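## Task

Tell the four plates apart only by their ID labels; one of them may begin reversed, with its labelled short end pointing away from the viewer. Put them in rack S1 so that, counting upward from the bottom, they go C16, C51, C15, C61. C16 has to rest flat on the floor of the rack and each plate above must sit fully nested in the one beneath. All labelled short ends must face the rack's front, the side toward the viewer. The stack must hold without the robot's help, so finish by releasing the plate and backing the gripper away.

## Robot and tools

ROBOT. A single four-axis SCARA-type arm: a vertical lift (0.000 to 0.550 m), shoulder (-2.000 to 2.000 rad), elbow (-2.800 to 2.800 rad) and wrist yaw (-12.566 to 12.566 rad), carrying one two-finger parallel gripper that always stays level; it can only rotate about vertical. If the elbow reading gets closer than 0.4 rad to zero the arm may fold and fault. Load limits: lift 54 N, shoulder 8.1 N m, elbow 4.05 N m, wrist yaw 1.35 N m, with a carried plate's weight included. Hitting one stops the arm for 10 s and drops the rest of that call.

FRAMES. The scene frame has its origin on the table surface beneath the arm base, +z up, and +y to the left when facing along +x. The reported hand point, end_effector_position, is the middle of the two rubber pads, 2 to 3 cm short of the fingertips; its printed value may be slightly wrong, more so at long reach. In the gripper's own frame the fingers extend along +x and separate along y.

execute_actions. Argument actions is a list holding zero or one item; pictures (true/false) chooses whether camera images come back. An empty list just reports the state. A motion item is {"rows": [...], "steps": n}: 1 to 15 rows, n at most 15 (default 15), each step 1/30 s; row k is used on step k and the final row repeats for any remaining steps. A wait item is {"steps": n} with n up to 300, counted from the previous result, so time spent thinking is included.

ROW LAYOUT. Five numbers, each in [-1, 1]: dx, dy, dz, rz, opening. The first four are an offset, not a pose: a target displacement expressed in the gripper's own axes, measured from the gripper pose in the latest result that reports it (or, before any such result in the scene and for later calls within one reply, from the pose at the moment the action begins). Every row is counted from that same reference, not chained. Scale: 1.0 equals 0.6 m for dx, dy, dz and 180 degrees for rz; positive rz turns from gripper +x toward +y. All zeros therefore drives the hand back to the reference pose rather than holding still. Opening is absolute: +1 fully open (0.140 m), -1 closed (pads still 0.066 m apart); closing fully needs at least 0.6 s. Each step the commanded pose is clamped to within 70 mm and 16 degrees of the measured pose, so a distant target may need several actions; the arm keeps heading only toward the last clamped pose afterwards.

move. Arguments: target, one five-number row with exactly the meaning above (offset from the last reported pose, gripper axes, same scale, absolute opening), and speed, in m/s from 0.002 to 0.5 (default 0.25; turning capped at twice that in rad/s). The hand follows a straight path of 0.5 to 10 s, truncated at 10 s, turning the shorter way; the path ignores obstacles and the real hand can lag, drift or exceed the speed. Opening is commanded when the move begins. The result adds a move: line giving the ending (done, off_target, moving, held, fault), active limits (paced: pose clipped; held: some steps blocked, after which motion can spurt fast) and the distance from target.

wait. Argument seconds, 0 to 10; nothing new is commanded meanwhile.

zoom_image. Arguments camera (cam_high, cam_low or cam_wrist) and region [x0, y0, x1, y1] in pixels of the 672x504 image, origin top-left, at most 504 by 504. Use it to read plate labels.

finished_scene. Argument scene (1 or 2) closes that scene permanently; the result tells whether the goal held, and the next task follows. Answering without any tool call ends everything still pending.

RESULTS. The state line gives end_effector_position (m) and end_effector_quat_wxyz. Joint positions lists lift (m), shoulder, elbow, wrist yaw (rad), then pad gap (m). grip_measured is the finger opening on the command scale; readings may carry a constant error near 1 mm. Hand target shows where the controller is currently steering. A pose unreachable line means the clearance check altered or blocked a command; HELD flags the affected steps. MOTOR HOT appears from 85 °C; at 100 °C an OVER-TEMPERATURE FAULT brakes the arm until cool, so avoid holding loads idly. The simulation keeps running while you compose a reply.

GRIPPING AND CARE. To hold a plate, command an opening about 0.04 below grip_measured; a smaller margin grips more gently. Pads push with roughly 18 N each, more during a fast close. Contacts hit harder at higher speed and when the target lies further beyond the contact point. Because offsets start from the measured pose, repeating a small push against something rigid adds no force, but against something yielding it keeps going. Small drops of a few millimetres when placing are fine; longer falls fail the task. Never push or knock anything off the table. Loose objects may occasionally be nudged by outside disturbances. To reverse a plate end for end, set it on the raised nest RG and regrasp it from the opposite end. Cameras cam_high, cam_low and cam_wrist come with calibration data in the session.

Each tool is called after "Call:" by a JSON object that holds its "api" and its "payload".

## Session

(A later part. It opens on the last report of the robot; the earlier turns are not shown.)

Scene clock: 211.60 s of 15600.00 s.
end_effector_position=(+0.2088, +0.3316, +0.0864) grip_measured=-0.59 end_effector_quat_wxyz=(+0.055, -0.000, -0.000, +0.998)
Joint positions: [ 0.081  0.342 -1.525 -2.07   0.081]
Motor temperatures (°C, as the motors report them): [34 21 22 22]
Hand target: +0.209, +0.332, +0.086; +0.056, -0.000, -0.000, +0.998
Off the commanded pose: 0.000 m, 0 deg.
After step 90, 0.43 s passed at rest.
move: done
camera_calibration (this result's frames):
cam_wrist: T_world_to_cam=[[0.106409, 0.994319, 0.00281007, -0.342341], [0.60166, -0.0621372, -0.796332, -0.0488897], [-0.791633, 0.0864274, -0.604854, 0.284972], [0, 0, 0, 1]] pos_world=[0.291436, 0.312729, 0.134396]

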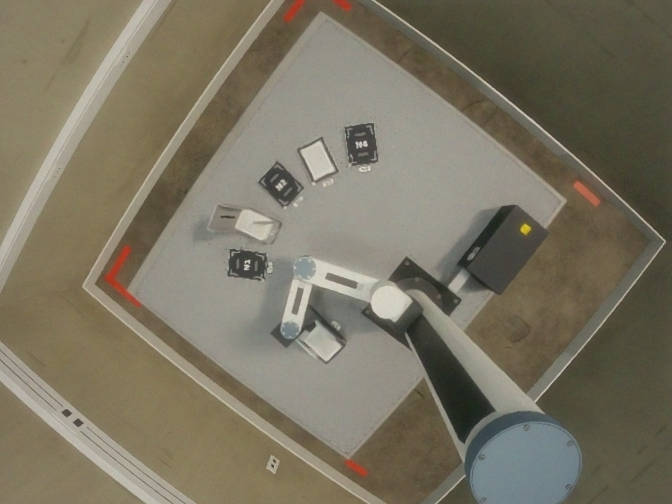

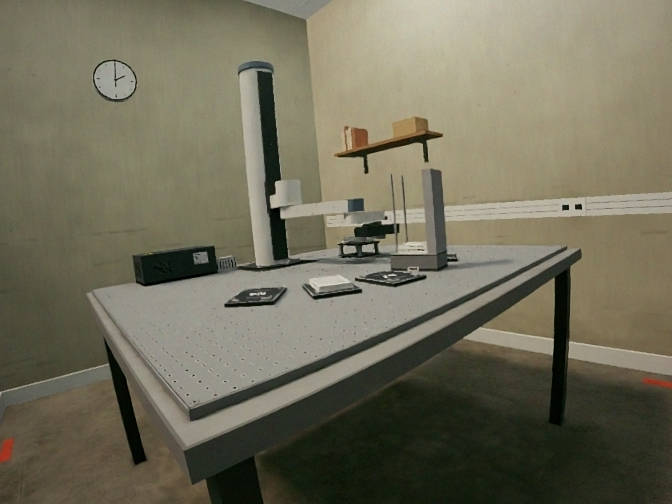

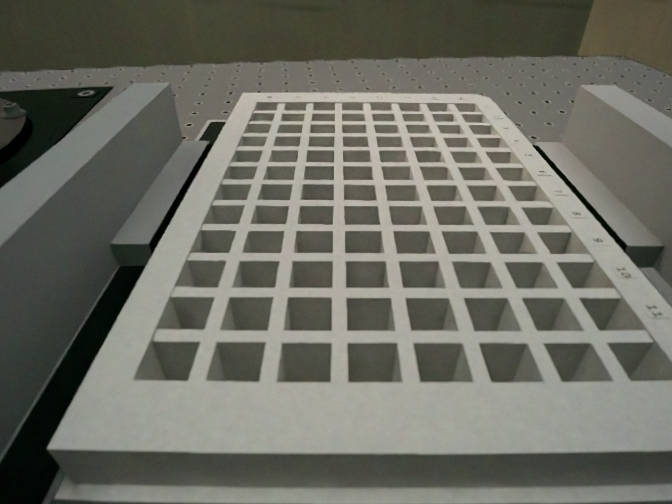

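Call:
{"api": "move", "payload": {"target": [0,0,-0.002,0,-0.64], "speed": 0.01}}

Call:
{"api": "move", "payload": {"target": [0,0,0,0,0.1]}}

Scene clock: 216.60 s of 15600.00 s.
end_effector_position=(+0.2089, +0.3316, +0.0853) grip_measured=-0.59 end_effector_quat_wxyz=(+0.056, -0.000, -0.000, +0.998)
Joint positions: [ 0.08   0.342 -1.525 -2.07   0.081]
Motor temperatures (°C, as the motors report them): [34 21 22 22]
Hand target: +0.209, +0.332, +0.085; +0.055, -0.000, -0.000, +0.998
Off the commanded pose: 0.000 m, 0 deg.
After step 90, 1.30 s passed at rest.
move: done
camera_calibration (this result's frames):
cam_wrist: T_world_to_cam=[[0.106623, 0.994296, 0.00281007, -0.342391], [0.601647, -0.062267, -0.796332, -0.049823], [-0.791614, 0.0865981, -0.604854, 0.28425], [0, 0, 0, 1]] pos_world=[0.291499, 0.31272, 0.133216]

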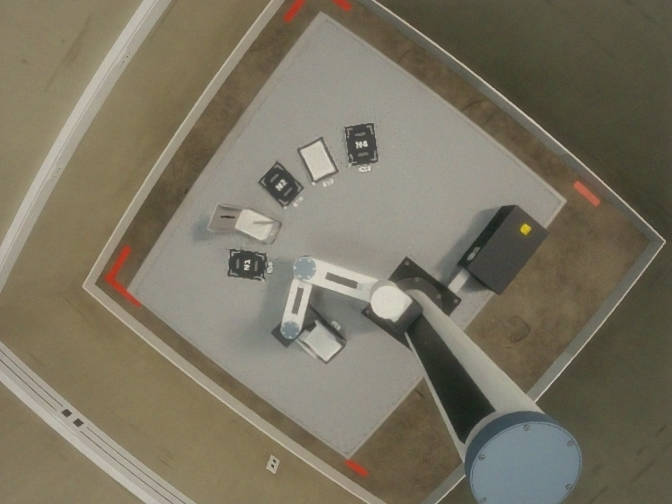

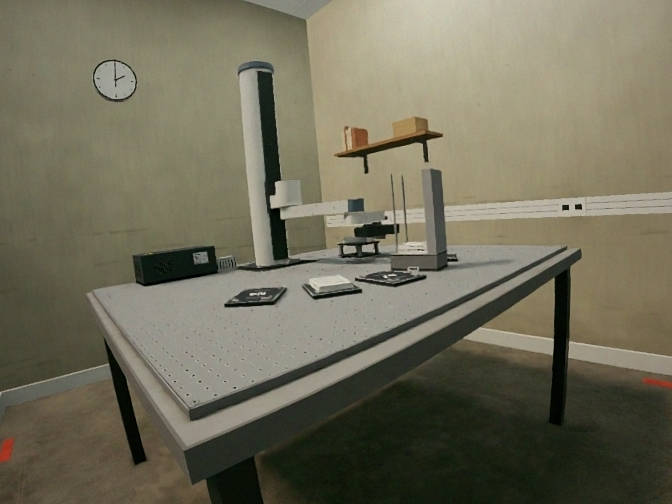

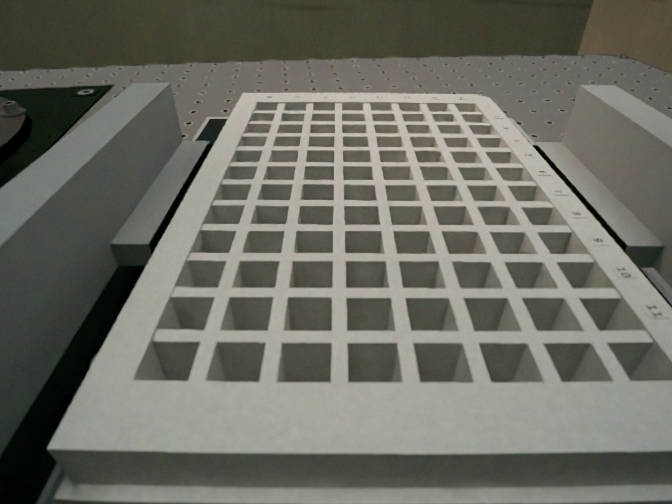

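Scene clock: 217.10 s of 15600.00 s.
end_effector_position=(+0.2089, +0.3316, +0.0853) grip_measured=+0.10 end_effector_quat_wxyz=(+0.056, -0.000, -0.000, +0.998)
Joint positions: [ 0.08   0.342 -1.525 -2.07   0.107]
Motor temperatures (°C, as the motors report them): [34 21 22 22]
Hand target: +0.209, +0.332, +0.085; +0.056, -0.000, -0.000, +0.998
Off the commanded pose: 0.000 m, 0 deg.
move: done
camera_calibration (this result's frames):
cam_wrist: T_world_to_cam=[[0.106644, 0.994293, 0.00281007, -0.342395], [0.601646, -0.0622797, -0.796332, -0.049823], [-0.791612, 0.0866148, -0.604854, 0.28425], [0, 0, 0, 1]] pos_world=[0.291506, 0.312718, 0.133216]

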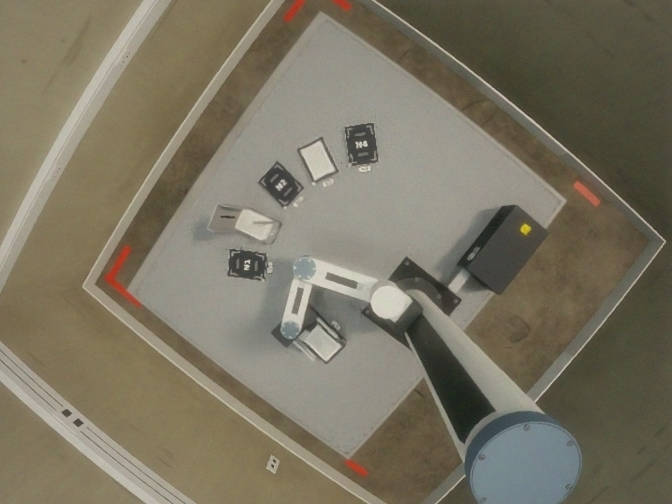

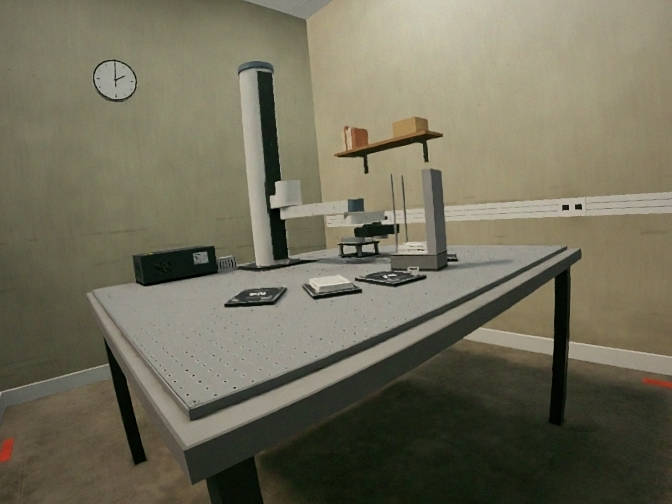

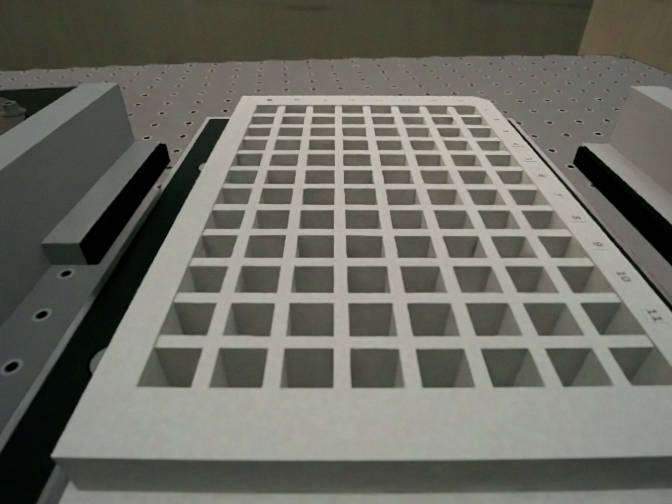

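Call:
{"api": "move", "payload": {"target": [0,0,0.03,0,0.1]}}

Call:
{"api": "move", "payload": {"target": [0,0,0,-0.995,0.1], "speed": 0.5}}

Scene clock: 225.43 s of 15600.00 s.
end_effector_position=(+0.2089, +0.3316, +0.1033) grip_measured=+0.10 end_effector_quat_wxyz=(+0.056, -0.000, -0.000, +0.998)
Joint positions: [ 0.098  0.342 -1.525 -2.07   0.107]
Motor temperatures (°C, as the motors report them): [34 21 22 22]
Hand target: +0.209, +0.332, +0.103; +0.056, -0.000, -0.000, +0.998
Off the commanded pose: 0.000 m, 0 deg.
After step 90, 4.63 s passed at rest.
move: done
camera_calibration (this result's frames):
cam_wrist: T_world_to_cam=[[0.106657, 0.994292, 0.00281007, -0.342451], [0.601645, -0.0622875, -0.796332, -0.0354609], [-0.791611, 0.0866251, -0.604854, 0.295157], [0, 0, 0, 1]] pos_world=[0.291509, 0.31272, 0.15125]

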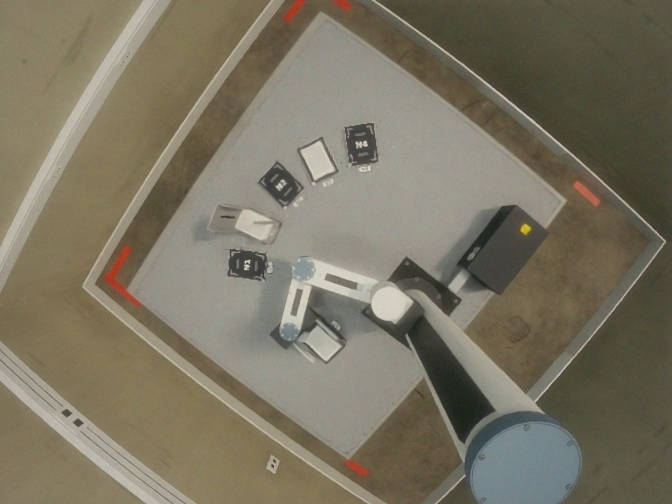

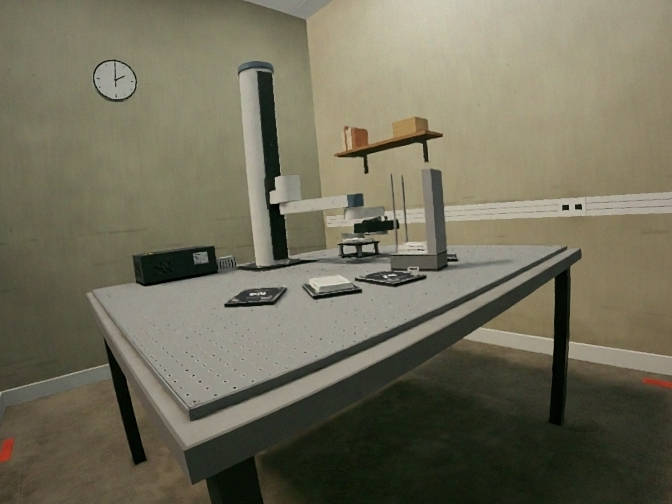

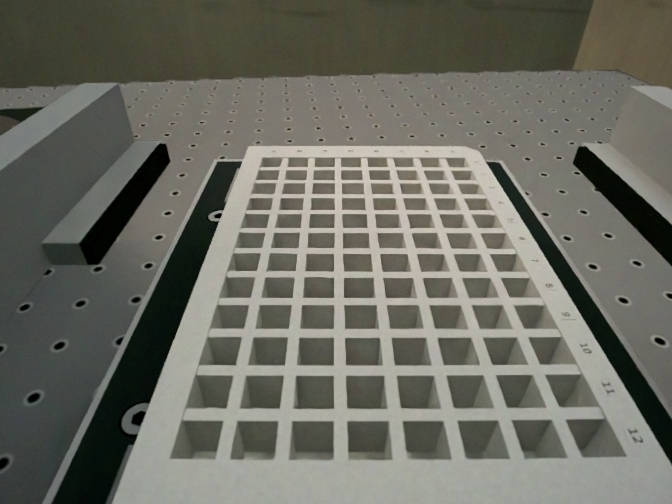

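Scene clock: 228.97 s of 15600.00 s.
end_effector_position=(+0.2091, +0.3319, +0.1033) grip_measured=+0.10 end_effector_quat_wxyz=(+0.999, -0.000, -0.000, -0.048)
Joint positions: [ 0.098  1.14  -1.528 -5.991  0.107]
Motor temperatures (°C, as the motors report them): [34 21 22 22]
Hand target: +0.209, +0.332, +0.103; +0.999, -0.000, -0.000, -0.048
Off the commanded pose: 0.000 m, 0 deg.
move: done
camera_calibration (this result's frames):
cam_wrist: T_world_to_cam=[[-0.0910674, -0.995841, 0.00281007, 0.359045], [-0.602547, 0.0528544, -0.796332, 0.177994], [0.792871, -0.074213, -0.604854, 0.0174091], [0, 0, 0, 1]] pos_world=[0.126144, 0.349436, 0.151264]

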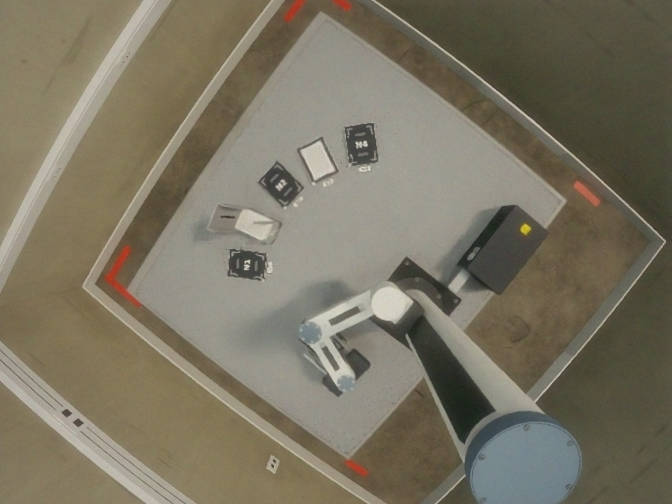

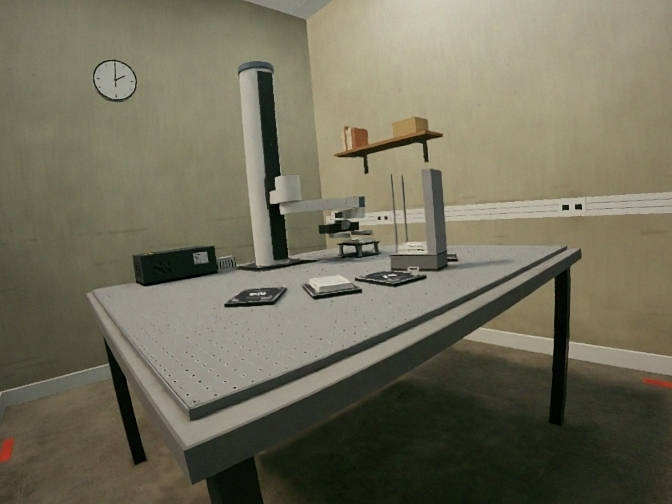

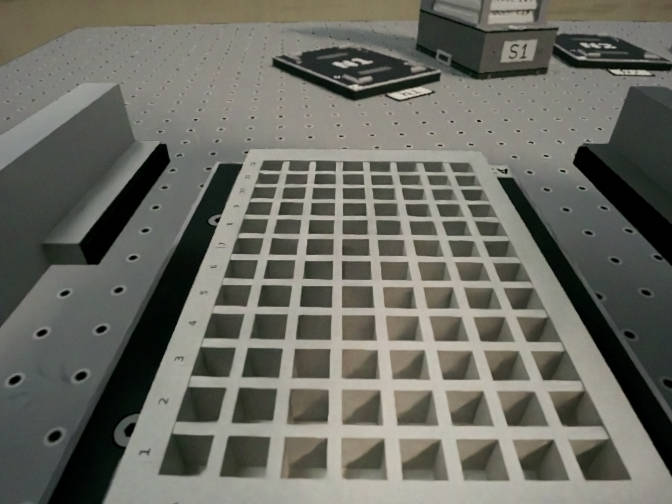

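Call:
{"api": "move", "payload": {"target": [-0.006,0.0007,-0.0317,-0.0037,0.1], "speed": 0.1}}

Scene clock: 232.87 s of 15600.00 s.
end_effector_position=(+0.2055, +0.3327, +0.0843) grip_measured=+0.10 end_effector_quat_wxyz=(+0.999, -0.000, -0.000, -0.053)
Joint positions: [ 0.079  1.155 -1.546 -5.999  0.107]
Motor temperatures (°C, as the motors report them): [34 21 22 22]
Hand target: +0.206, +0.333, +0.084; +0.999, -0.000, -0.000, -0.054
Off the commanded pose: 0.000 m, 0 deg.
After step 90, 0.20 s passed at rest.
move: done
camera_calibration (this result's frames):
cam_wrist: T_world_to_cam=[[-0.102015, -0.994779, 0.00281007, 0.36148], [-0.601929, 0.0594788, -0.796332, 0.158318], [0.792007, -0.0829295, -0.604854, 0.0118236], [0, 0, 0, 1]] pos_world=[0.122808, 0.351157, 0.132209]

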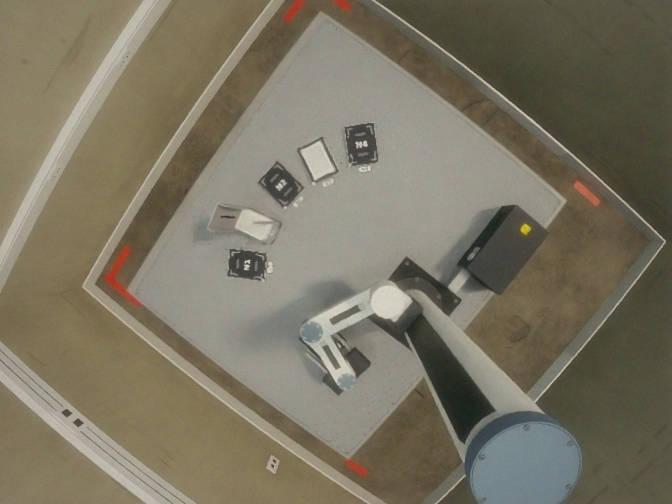

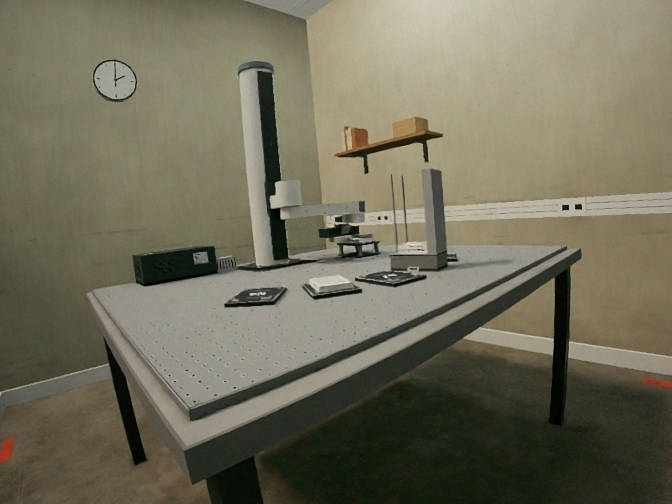

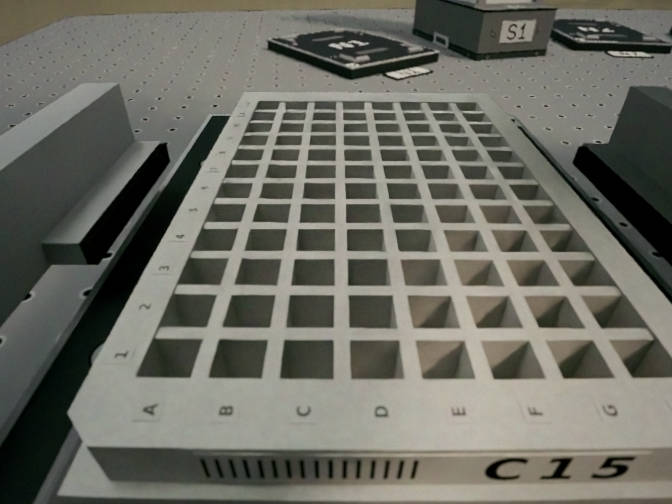

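Call:
{"api": "execute_actions", "payload": {"actions": [{"rows":[[0.0004,-0.0007,0.0004,0,-0.52],[0.0004,-0.0007,0.0004,0,-0.52],[0.0004,-0.0007,0.0004,0,-0.52],[0.0004,-0.0007,0.0004,0,-0.52],[0.0004,-0.0007,0.0004,0,-0.52],[0.0004,-0.0007,0.0004,0,-0.52],[0.0004,-0.0007,0.0004,0,-0.52],[0.0004,-0.0007,0.0004,0,-0.54],[0.0004,-0.0007,0.0004,0,-0.56],[0.0004,-0.0007,0.0004,0,-0.58],[0.0004,-0.0007,0.0004,0,-0.6],[0.0004,-0.0007,0.0004,0,-0.62],[0.0004,-0.0007,0.0004,0,-0.64]],"steps":15}], "pictures": false}}

Call:
{"api": "move", "payload": {"target": [0,0,0.4175,0,-0.64], "speed": 0.4}}

Scene clock: 244.47 s of 15600.00 s.
end_effector_position=(+0.2057, +0.3323, +0.0845) grip_measured=-0.59 end_effector_quat_wxyz=(+0.999, -0.000, -0.000, -0.053)
Joint positions: [ 0.079  1.153 -1.543 -6.     0.081]
Motor temperatures (°C, as the motors report them): [34 21 22 22]
Hand target: +0.206, +0.332, +0.085; +0.999, -0.000, -0.000, -0.053
Off the commanded pose: 0.000 m, 0 deg.
Steps of this call (steps 1 to 90: nothing new was sent; then 8.10 s passed at rest; steps 91 to 105: all 15 steps of this action). Readings (end_effector_position):
91: (+0.2056, +0.3327, +0.0843)
92: (+0.2057, +0.3323, +0.0845)
94: (+0.2057, +0.3323, +0.0845)
98: (+0.2057, +0.3323, +0.0845)
105: the state above

Scene clock: 245.87 s of 15600.00 s.
end_effector_position=(+0.2057, +0.3323, +0.3350) grip_measured=-0.59 end_effector_quat_wxyz=(+0.999, -0.000, -0.000, -0.053)
Joint positions: [ 0.33   1.153 -1.543 -5.999  0.081]
Motor temperatures (°C, as the motors report them): [34 21 22 22]
Hand target: +0.206, +0.332, +0.335; +0.999, -0.000, -0.000, -0.053
Off the commanded pose: 0.000 m, 0 deg.
move: done
camera_calibration (this result's frames):
cam_wrist: T_world_to_cam=[[-0.101597, -0.994822, 0.00281007, 0.360367], [-0.601954, 0.0592256, -0.796332, 0.358231], [0.792041, -0.0825964, -0.604854, 0.163182], [0, 0, 0, 1]] pos_world=[0.123003, 0.350763, 0.382959]

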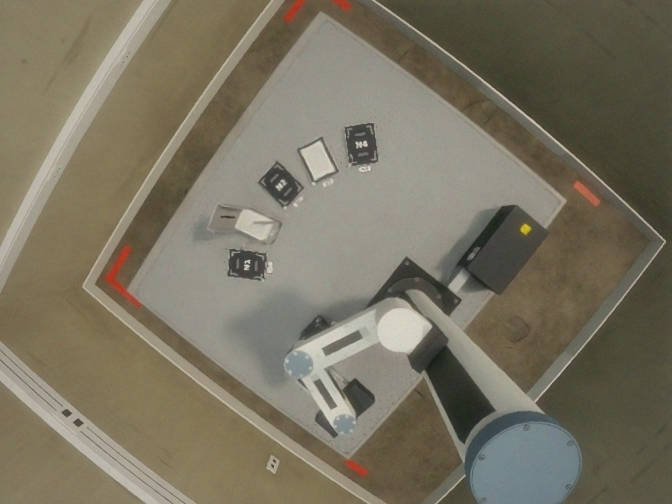

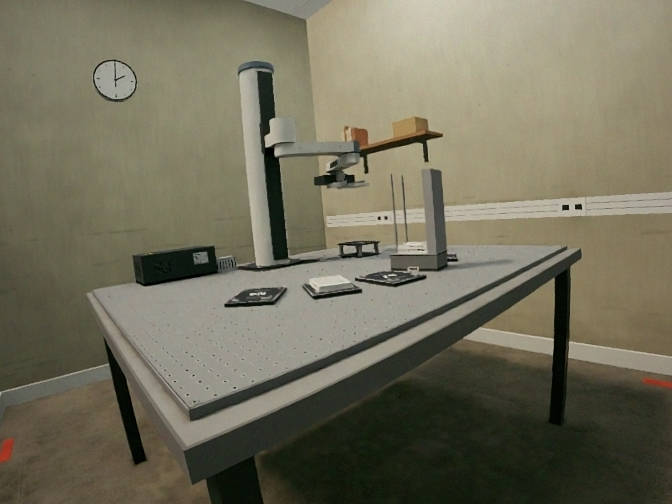

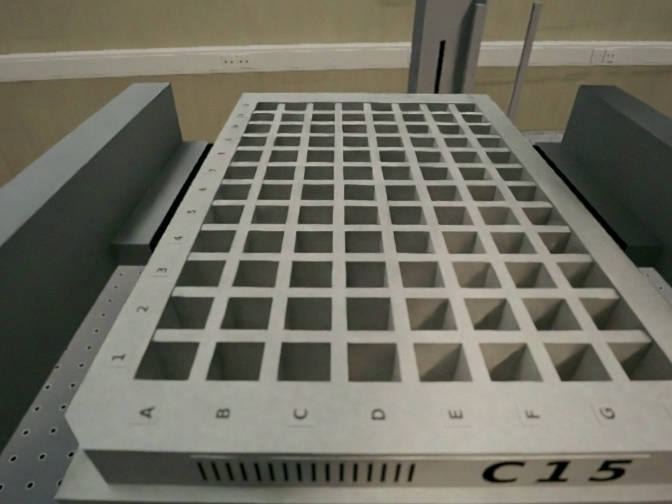

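Call:
{"api": "move", "payload": {"target": [0.8681,-0.2701,0,0.1019,-0.64], "speed": 0.4}}

Scene clock: 252.20 s of 15600.00 s.
end_effector_position=(+0.7060, +0.1157, +0.3350) grip_measured=-0.59 end_effector_quat_wxyz=(+0.994, -0.000, -0.000, +0.107)
Joint positions: [ 0.33  -0.408 -1.772 -3.89   0.081]
Motor temperatures (°C, as the motors report them): [34 21 22 22]
Hand target: +0.706, +0.116, +0.335; +0.994, -0.000, -0.000, +0.107
Off the commanded pose: 0.001 m, 0 deg.
After step 90, 1.30 s passed at rest.
move: done; limits=paced
camera_calibration (this result's frames):
cam_wrist: T_world_to_cam=[[0.216433, -0.976293, 0.00281007, -0.0310483], [-0.590035, -0.133096, -0.796332, 0.686041], [0.777827, 0.170694, -0.604854, -0.270227], [0, 0, 0, 1]] pos_world=[0.621699, 0.107123, 0.382956]

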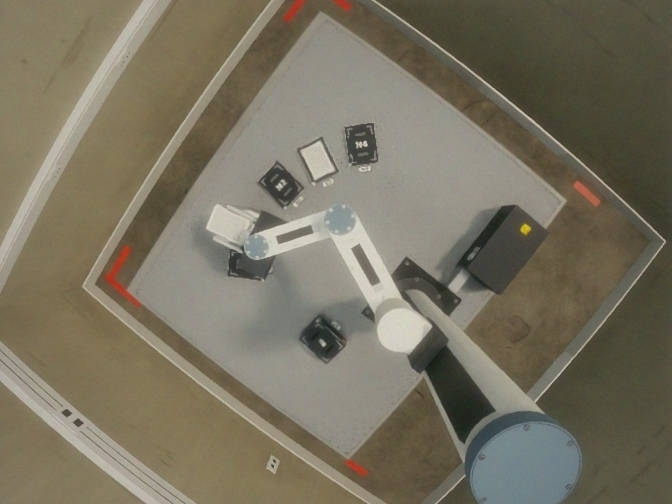

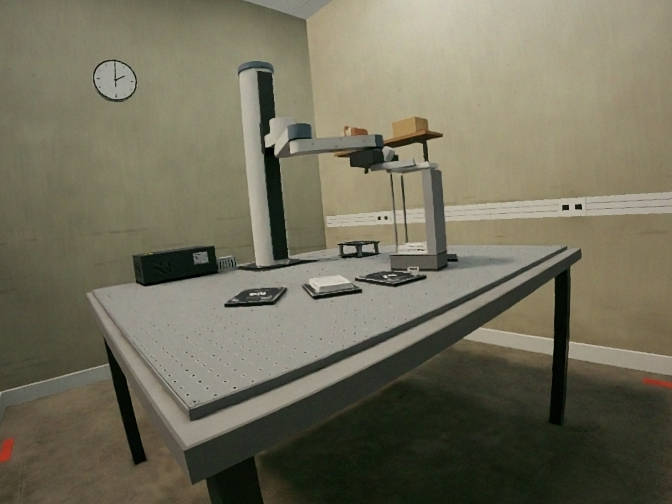

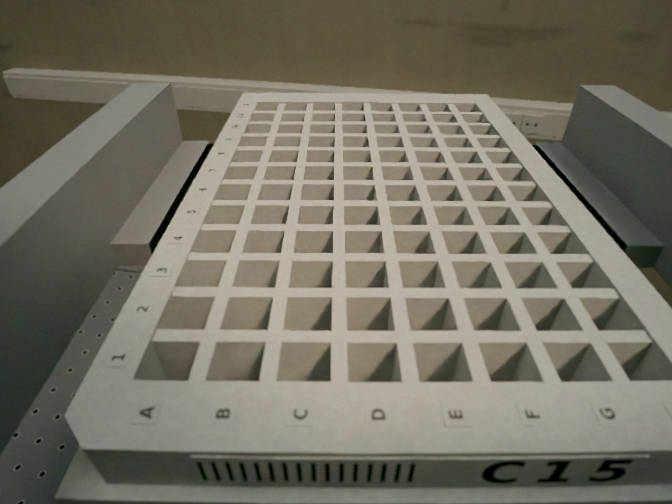

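Call:
{"api": "move", "payload": {"target": [0.0007,0,-0.015,0.0001,-0.64], "speed": 0.015}}

Scene clock: 255.90 s of 15600.00 s.
end_effector_position=(+0.7064, +0.1157, +0.3260) grip_measured=-0.59 end_effector_quat_wxyz=(+0.994, -0.000, -0.000, +0.107)
Joint positions: [ 0.321 -0.407 -1.774 -3.889  0.081]
Motor temperatures (°C, as the motors report them): [34 21 22 22]
Hand target: +0.706, +0.116, +0.326; +0.994, -0.000, -0.000, +0.107
Off the commanded pose: 0.000 m, 0 deg.
move: done
camera_calibration (this result's frames):
cam_wrist: T_world_to_cam=[[0.216398, -0.976301, 0.00281007, -0.0310607], [-0.59004, -0.133075, -0.796332, 0.679068], [0.777833, 0.170667, -0.604854, -0.276002], [0, 0, 0, 1]] pos_world=[0.622082, 0.107147, 0.37391]

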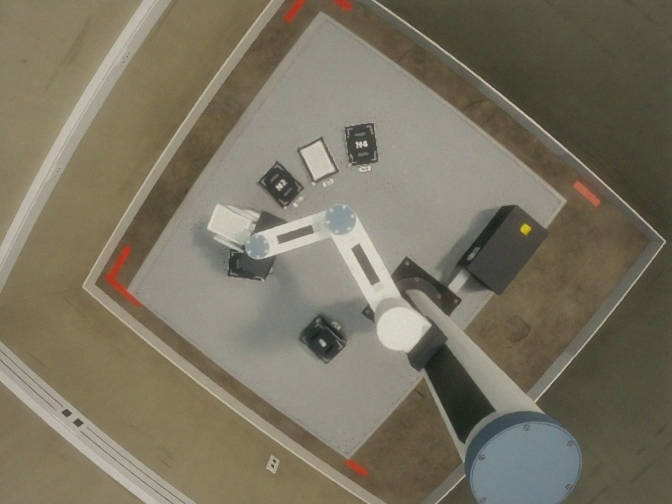

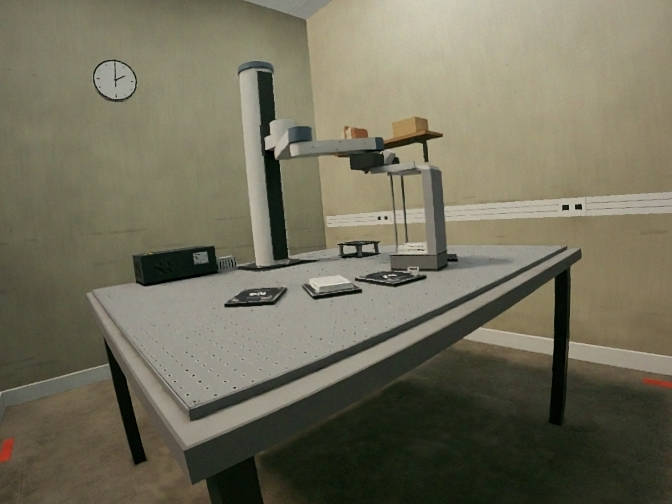

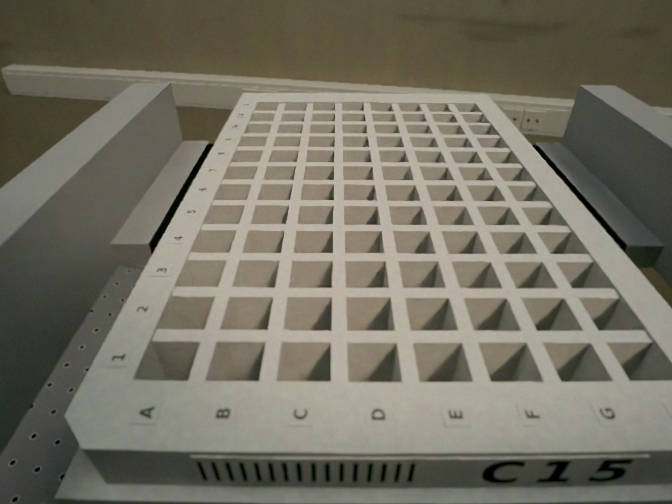

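Call:
{"api": "move", "payload": {"target": [0,0.0002,-0.3623,0,-0.64], "speed": 0.3}}

Call:
{"api": "move", "payload": {"target": [0,0,-0.0058,0,-0.64], "speed": 0.012}}

Call:
{"api": "move", "payload": {"target": [0,0,0,0,0.3]}}

Call:
{"api": "move", "payload": {"target": [-0.2167,0,0,0,0.3], "speed": 0.3}}

Call:
{"api": "move", "payload": {"target": [-0.1207,-0.4443,-0.0247,-0.2111,0.3], "speed": 0.4}}

Call:
{"api": "zoom_image", "payload": {"camera": "cam_wrist", "region": [220,110,490,300]}}

Scene clock: 264.83 s of 15600.00 s.
end_effector_position=(+0.7064, +0.1158, +0.1085) grip_measured=-0.59 end_effector_quat_wxyz=(+0.994, -0.000, -0.000, +0.107)
Joint positions: [ 0.104 -0.406 -1.774 -3.889  0.081]
Motor temperatures (°C, as the motors report them): [34 21 22 22]
Hand target: +0.706, +0.116, +0.109; +0.994, -0.000, -0.000, +0.107
Off the commanded pose: 0.000 m, 0 deg.
After step 90, 4.73 s passed at rest.
move: done
camera_calibration (this result's frames):
cam_wrist: T_world_to_cam=[[0.216698, -0.976235, 0.00281007, -0.03053], [-0.589999, -0.133256, -0.796332, 0.505908], [0.777781, 0.170906, -0.604854, -0.40749], [0, 0, 0, 1]] pos_world=[0.622039, 0.107253, 0.156484]

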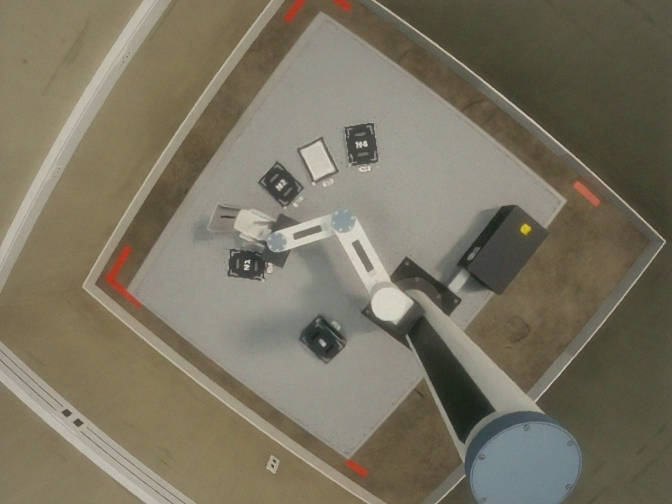

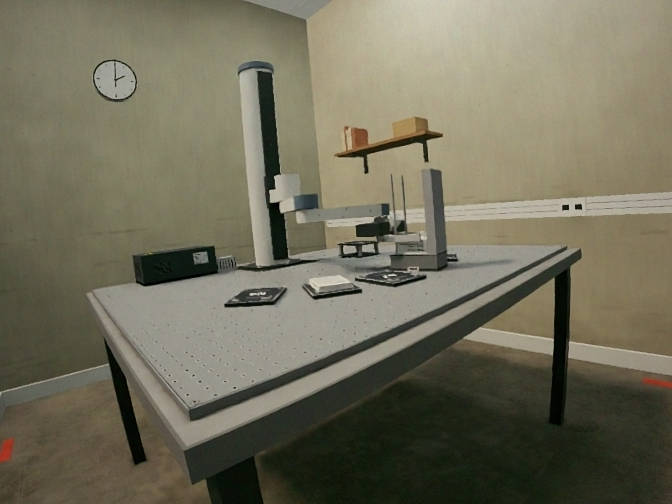

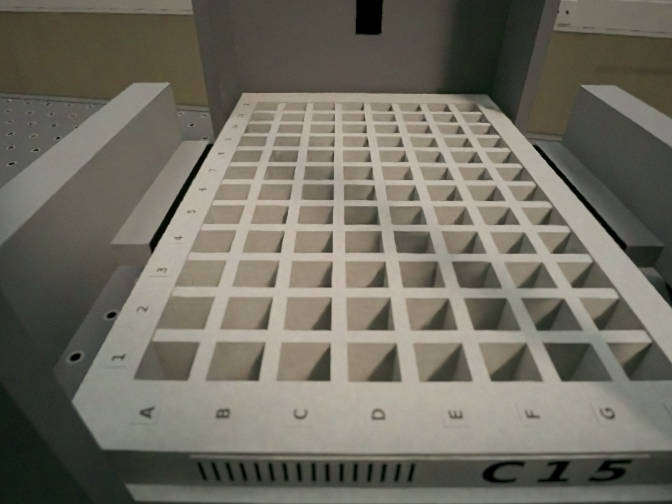

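Scene clock: 265.53 s of 15600.00 s.
end_effector_position=(+0.7064, +0.1158, +0.1050) grip_measured=-0.59 end_effector_quat_wxyz=(+0.994, -0.000, -0.000, +0.107)
Joint positions: [ 0.1   -0.406 -1.774 -3.889  0.081]
Motor temperatures (°C, as the motors report them): [34 21 22 22]
Hand target: +0.706, +0.116, +0.105; +0.994, -0.000, -0.000, +0.107
Off the commanded pose: 0.000 m, 0 deg.
move: done
camera_calibration (this result's frames):
cam_wrist: T_world_to_cam=[[0.216697, -0.976235, 0.00281007, -0.0305199], [-0.589999, -0.133256, -0.796332, 0.503127], [0.777781, 0.170905, -0.604854, -0.409603], [0, 0, 0, 1]] pos_world=[0.622039, 0.107253, 0.152991]

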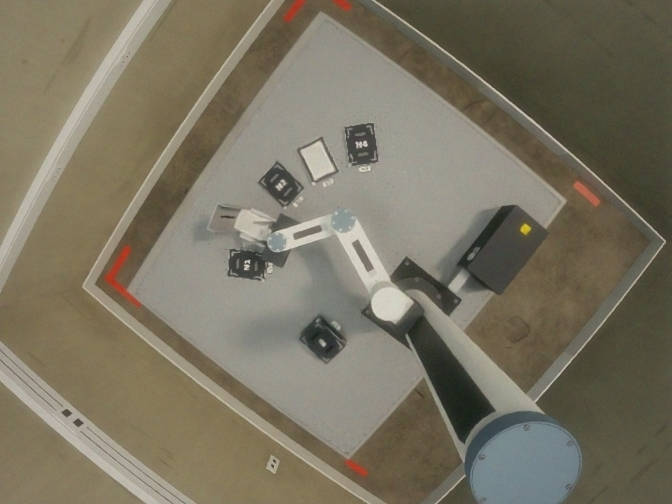

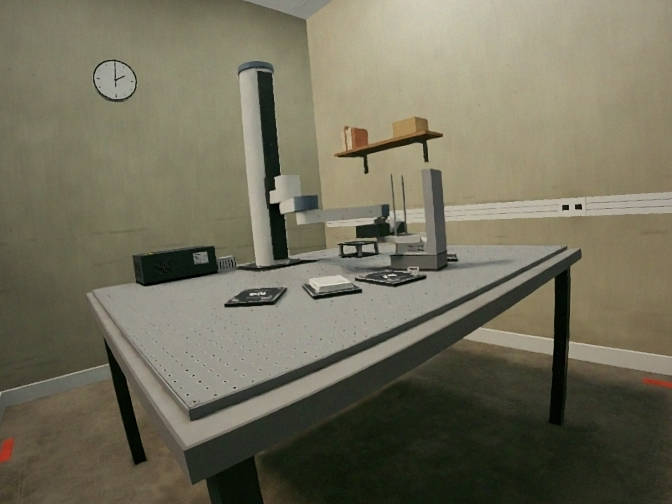

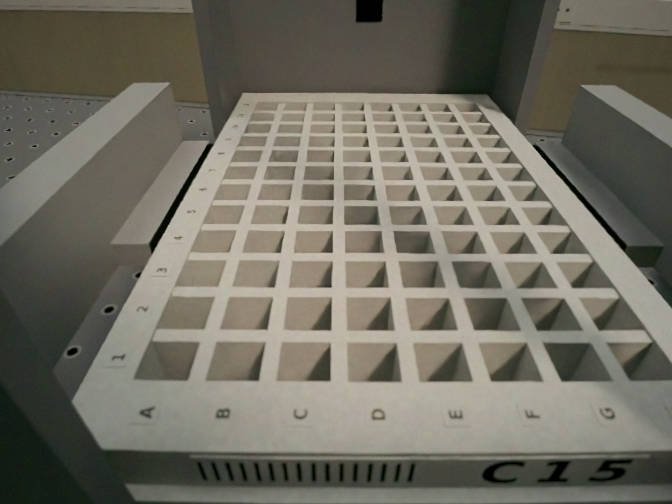

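Scene clock: 266.03 s of 15600.00 s.
end_effector_position=(+0.7064, +0.1158, +0.1050) grip_measured=+0.30 end_effector_quat_wxyz=(+0.994, -0.000, -0.000, +0.107)
Joint positions: [ 0.1   -0.406 -1.774 -3.889  0.114]
Motor temperatures (°C, as the motors report them): [34 21 22 22]
Hand target: +0.706, +0.116, +0.105; +0.994, -0.000, -0.000, +0.107
Off the commanded pose: 0.000 m, 0 deg.
move: done
camera_calibration (this result's frames):
cam_wrist: T_world_to_cam=[[0.216694, -0.976235, 0.00281007, -0.0305184], [-0.59, -0.133254, -0.796332, 0.503127], [0.777781, 0.170903, -0.604854, -0.409603], [0, 0, 0, 1]] pos_world=[0.622039, 0.107253, 0.152991]

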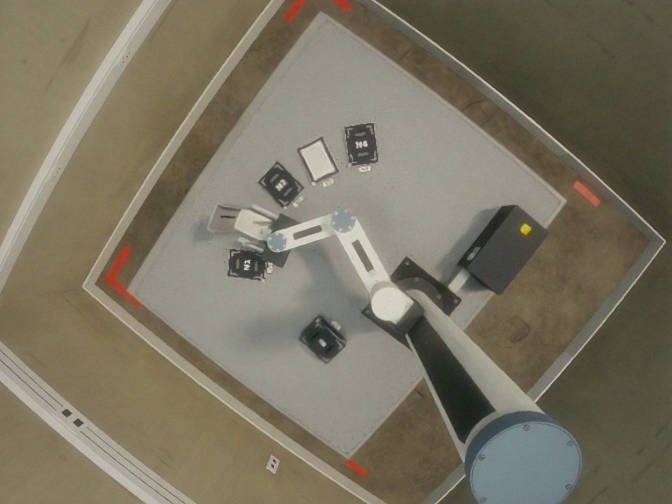

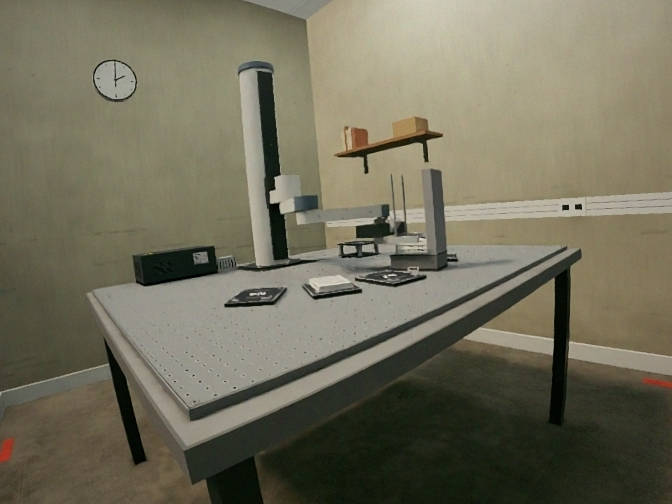

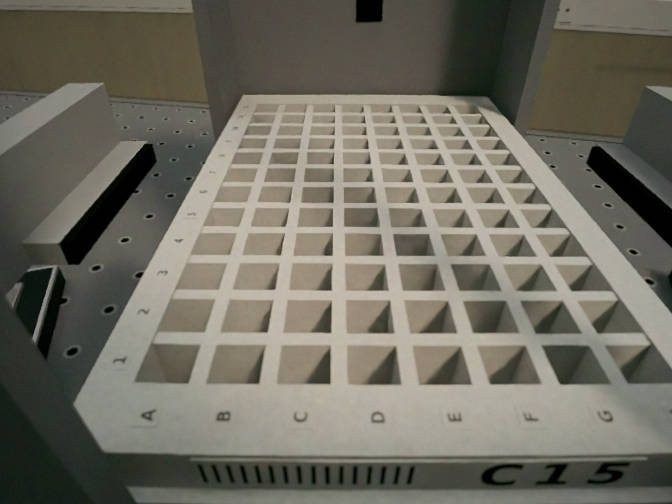

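Scene clock: 266.90 s of 15600.00 s.
end_effector_position=(+0.5792, +0.0883, +0.1050) grip_measured=+0.30 end_effector_quat_wxyz=(+0.994, -0.000, -0.000, +0.107)
Joint positions: [ 0.1   -0.681 -1.099 -4.289  0.114]
Motor temperatures (°C, as the motors report them): [34 21 22 22]
Hand target: +0.579, +0.088, +0.105; +0.994, -0.000, -0.000, +0.107
Off the commanded pose: 0.000 m, 0 deg.
move: done
camera_calibration (this result's frames):
cam_wrist: T_world_to_cam=[[0.217236, -0.976115, 0.00281007, -0.0300974], [-0.589925, -0.133582, -0.796332, 0.424401], [0.777686, 0.171334, -0.604854, -0.305972], [0, 0, 0, 1]] pos_world=[0.494853, 0.0797372, 0.152981]

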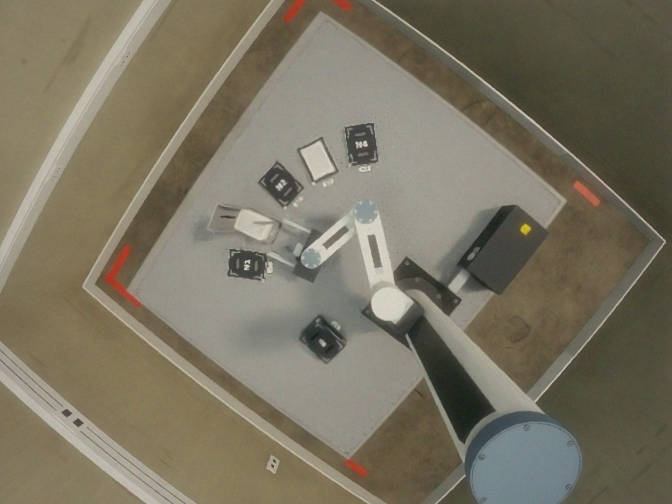

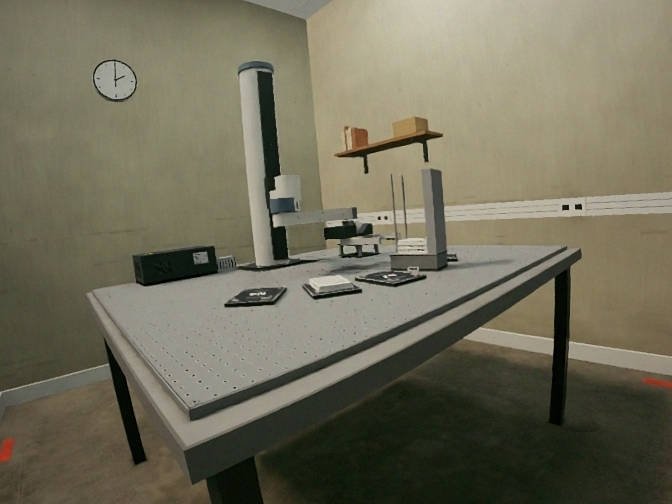

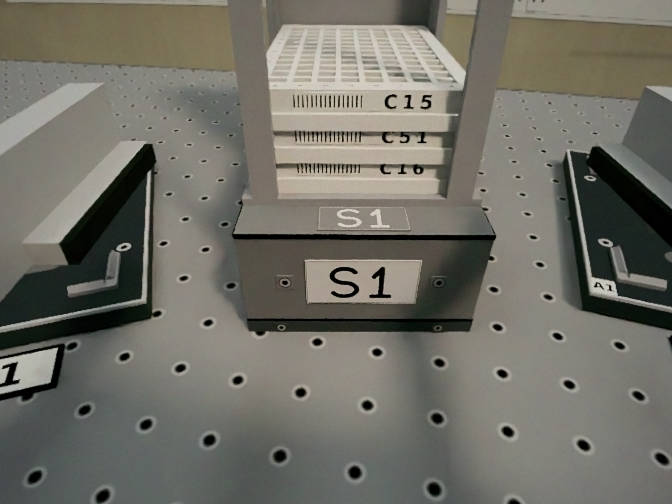

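Scene clock: 268.13 s of 15600.00 s.
end_effector_position=(+0.5650, -0.1876, +0.0902) grip_measured=+0.30 end_effector_quat_wxyz=(+0.975, -0.000, -0.000, -0.223)
Joint positions: [ 0.085 -1.312 -1.187 -4.234  0.114]
Motor temperatures (°C, as the motors report them): [34 21 22 22]
Hand target: +0.565, -0.187, +0.090; +0.975, -0.000, -0.000, -0.222
Off the commanded pose: 0.000 m, 0 deg.
move: done
camera_calibration (this result's frames):
cam_wrist: T_world_to_cam=[[-0.430549, -0.902563, 0.00281007, 0.083425], [-0.546886, 0.258401, -0.796332, 0.416576], [0.718013, -0.344396, -0.604854, -0.319662], [0, 0, 0, 1]] pos_world=[0.49326, -0.142438, 0.138149]

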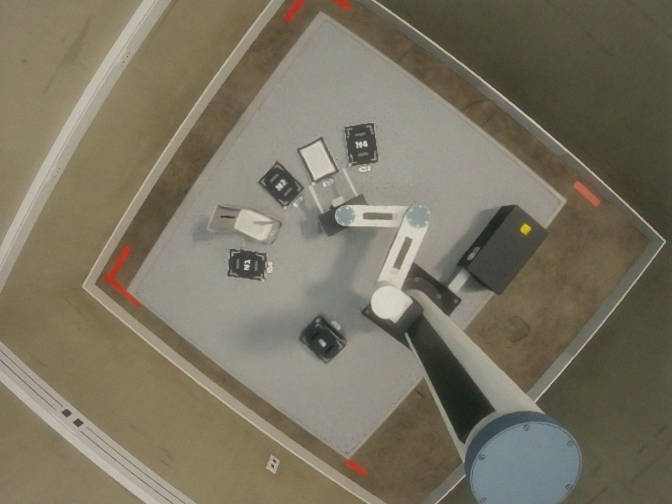

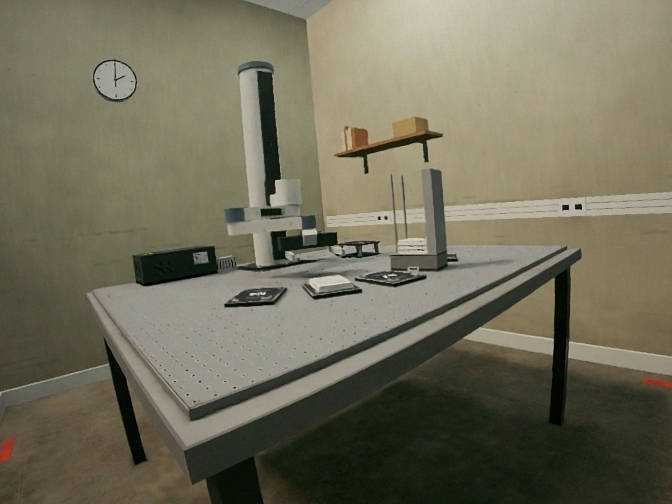

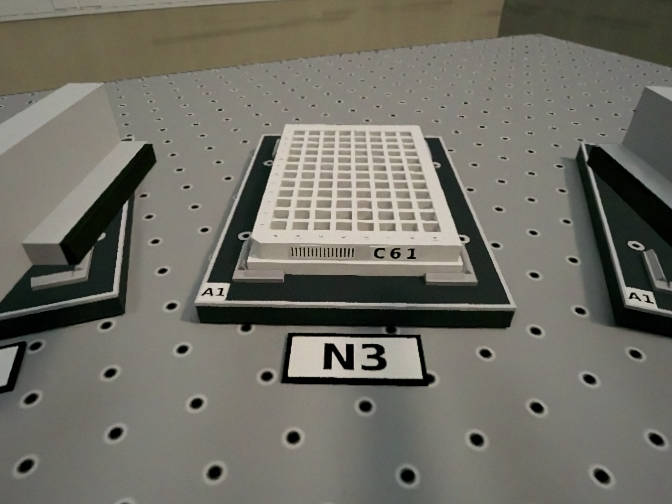

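Region (220, 110, 490, 300) of cam_wrist's 672x504 image, scaled by 1.867, with more detail than that image has; it fills the top 355 rows of this view, and the rest is white.

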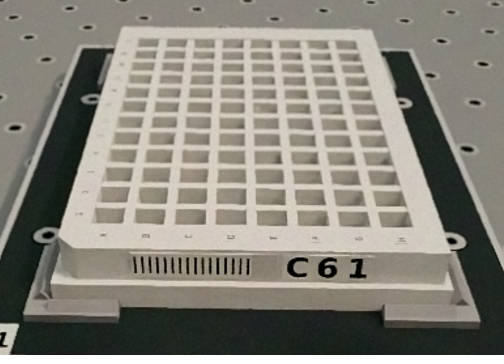

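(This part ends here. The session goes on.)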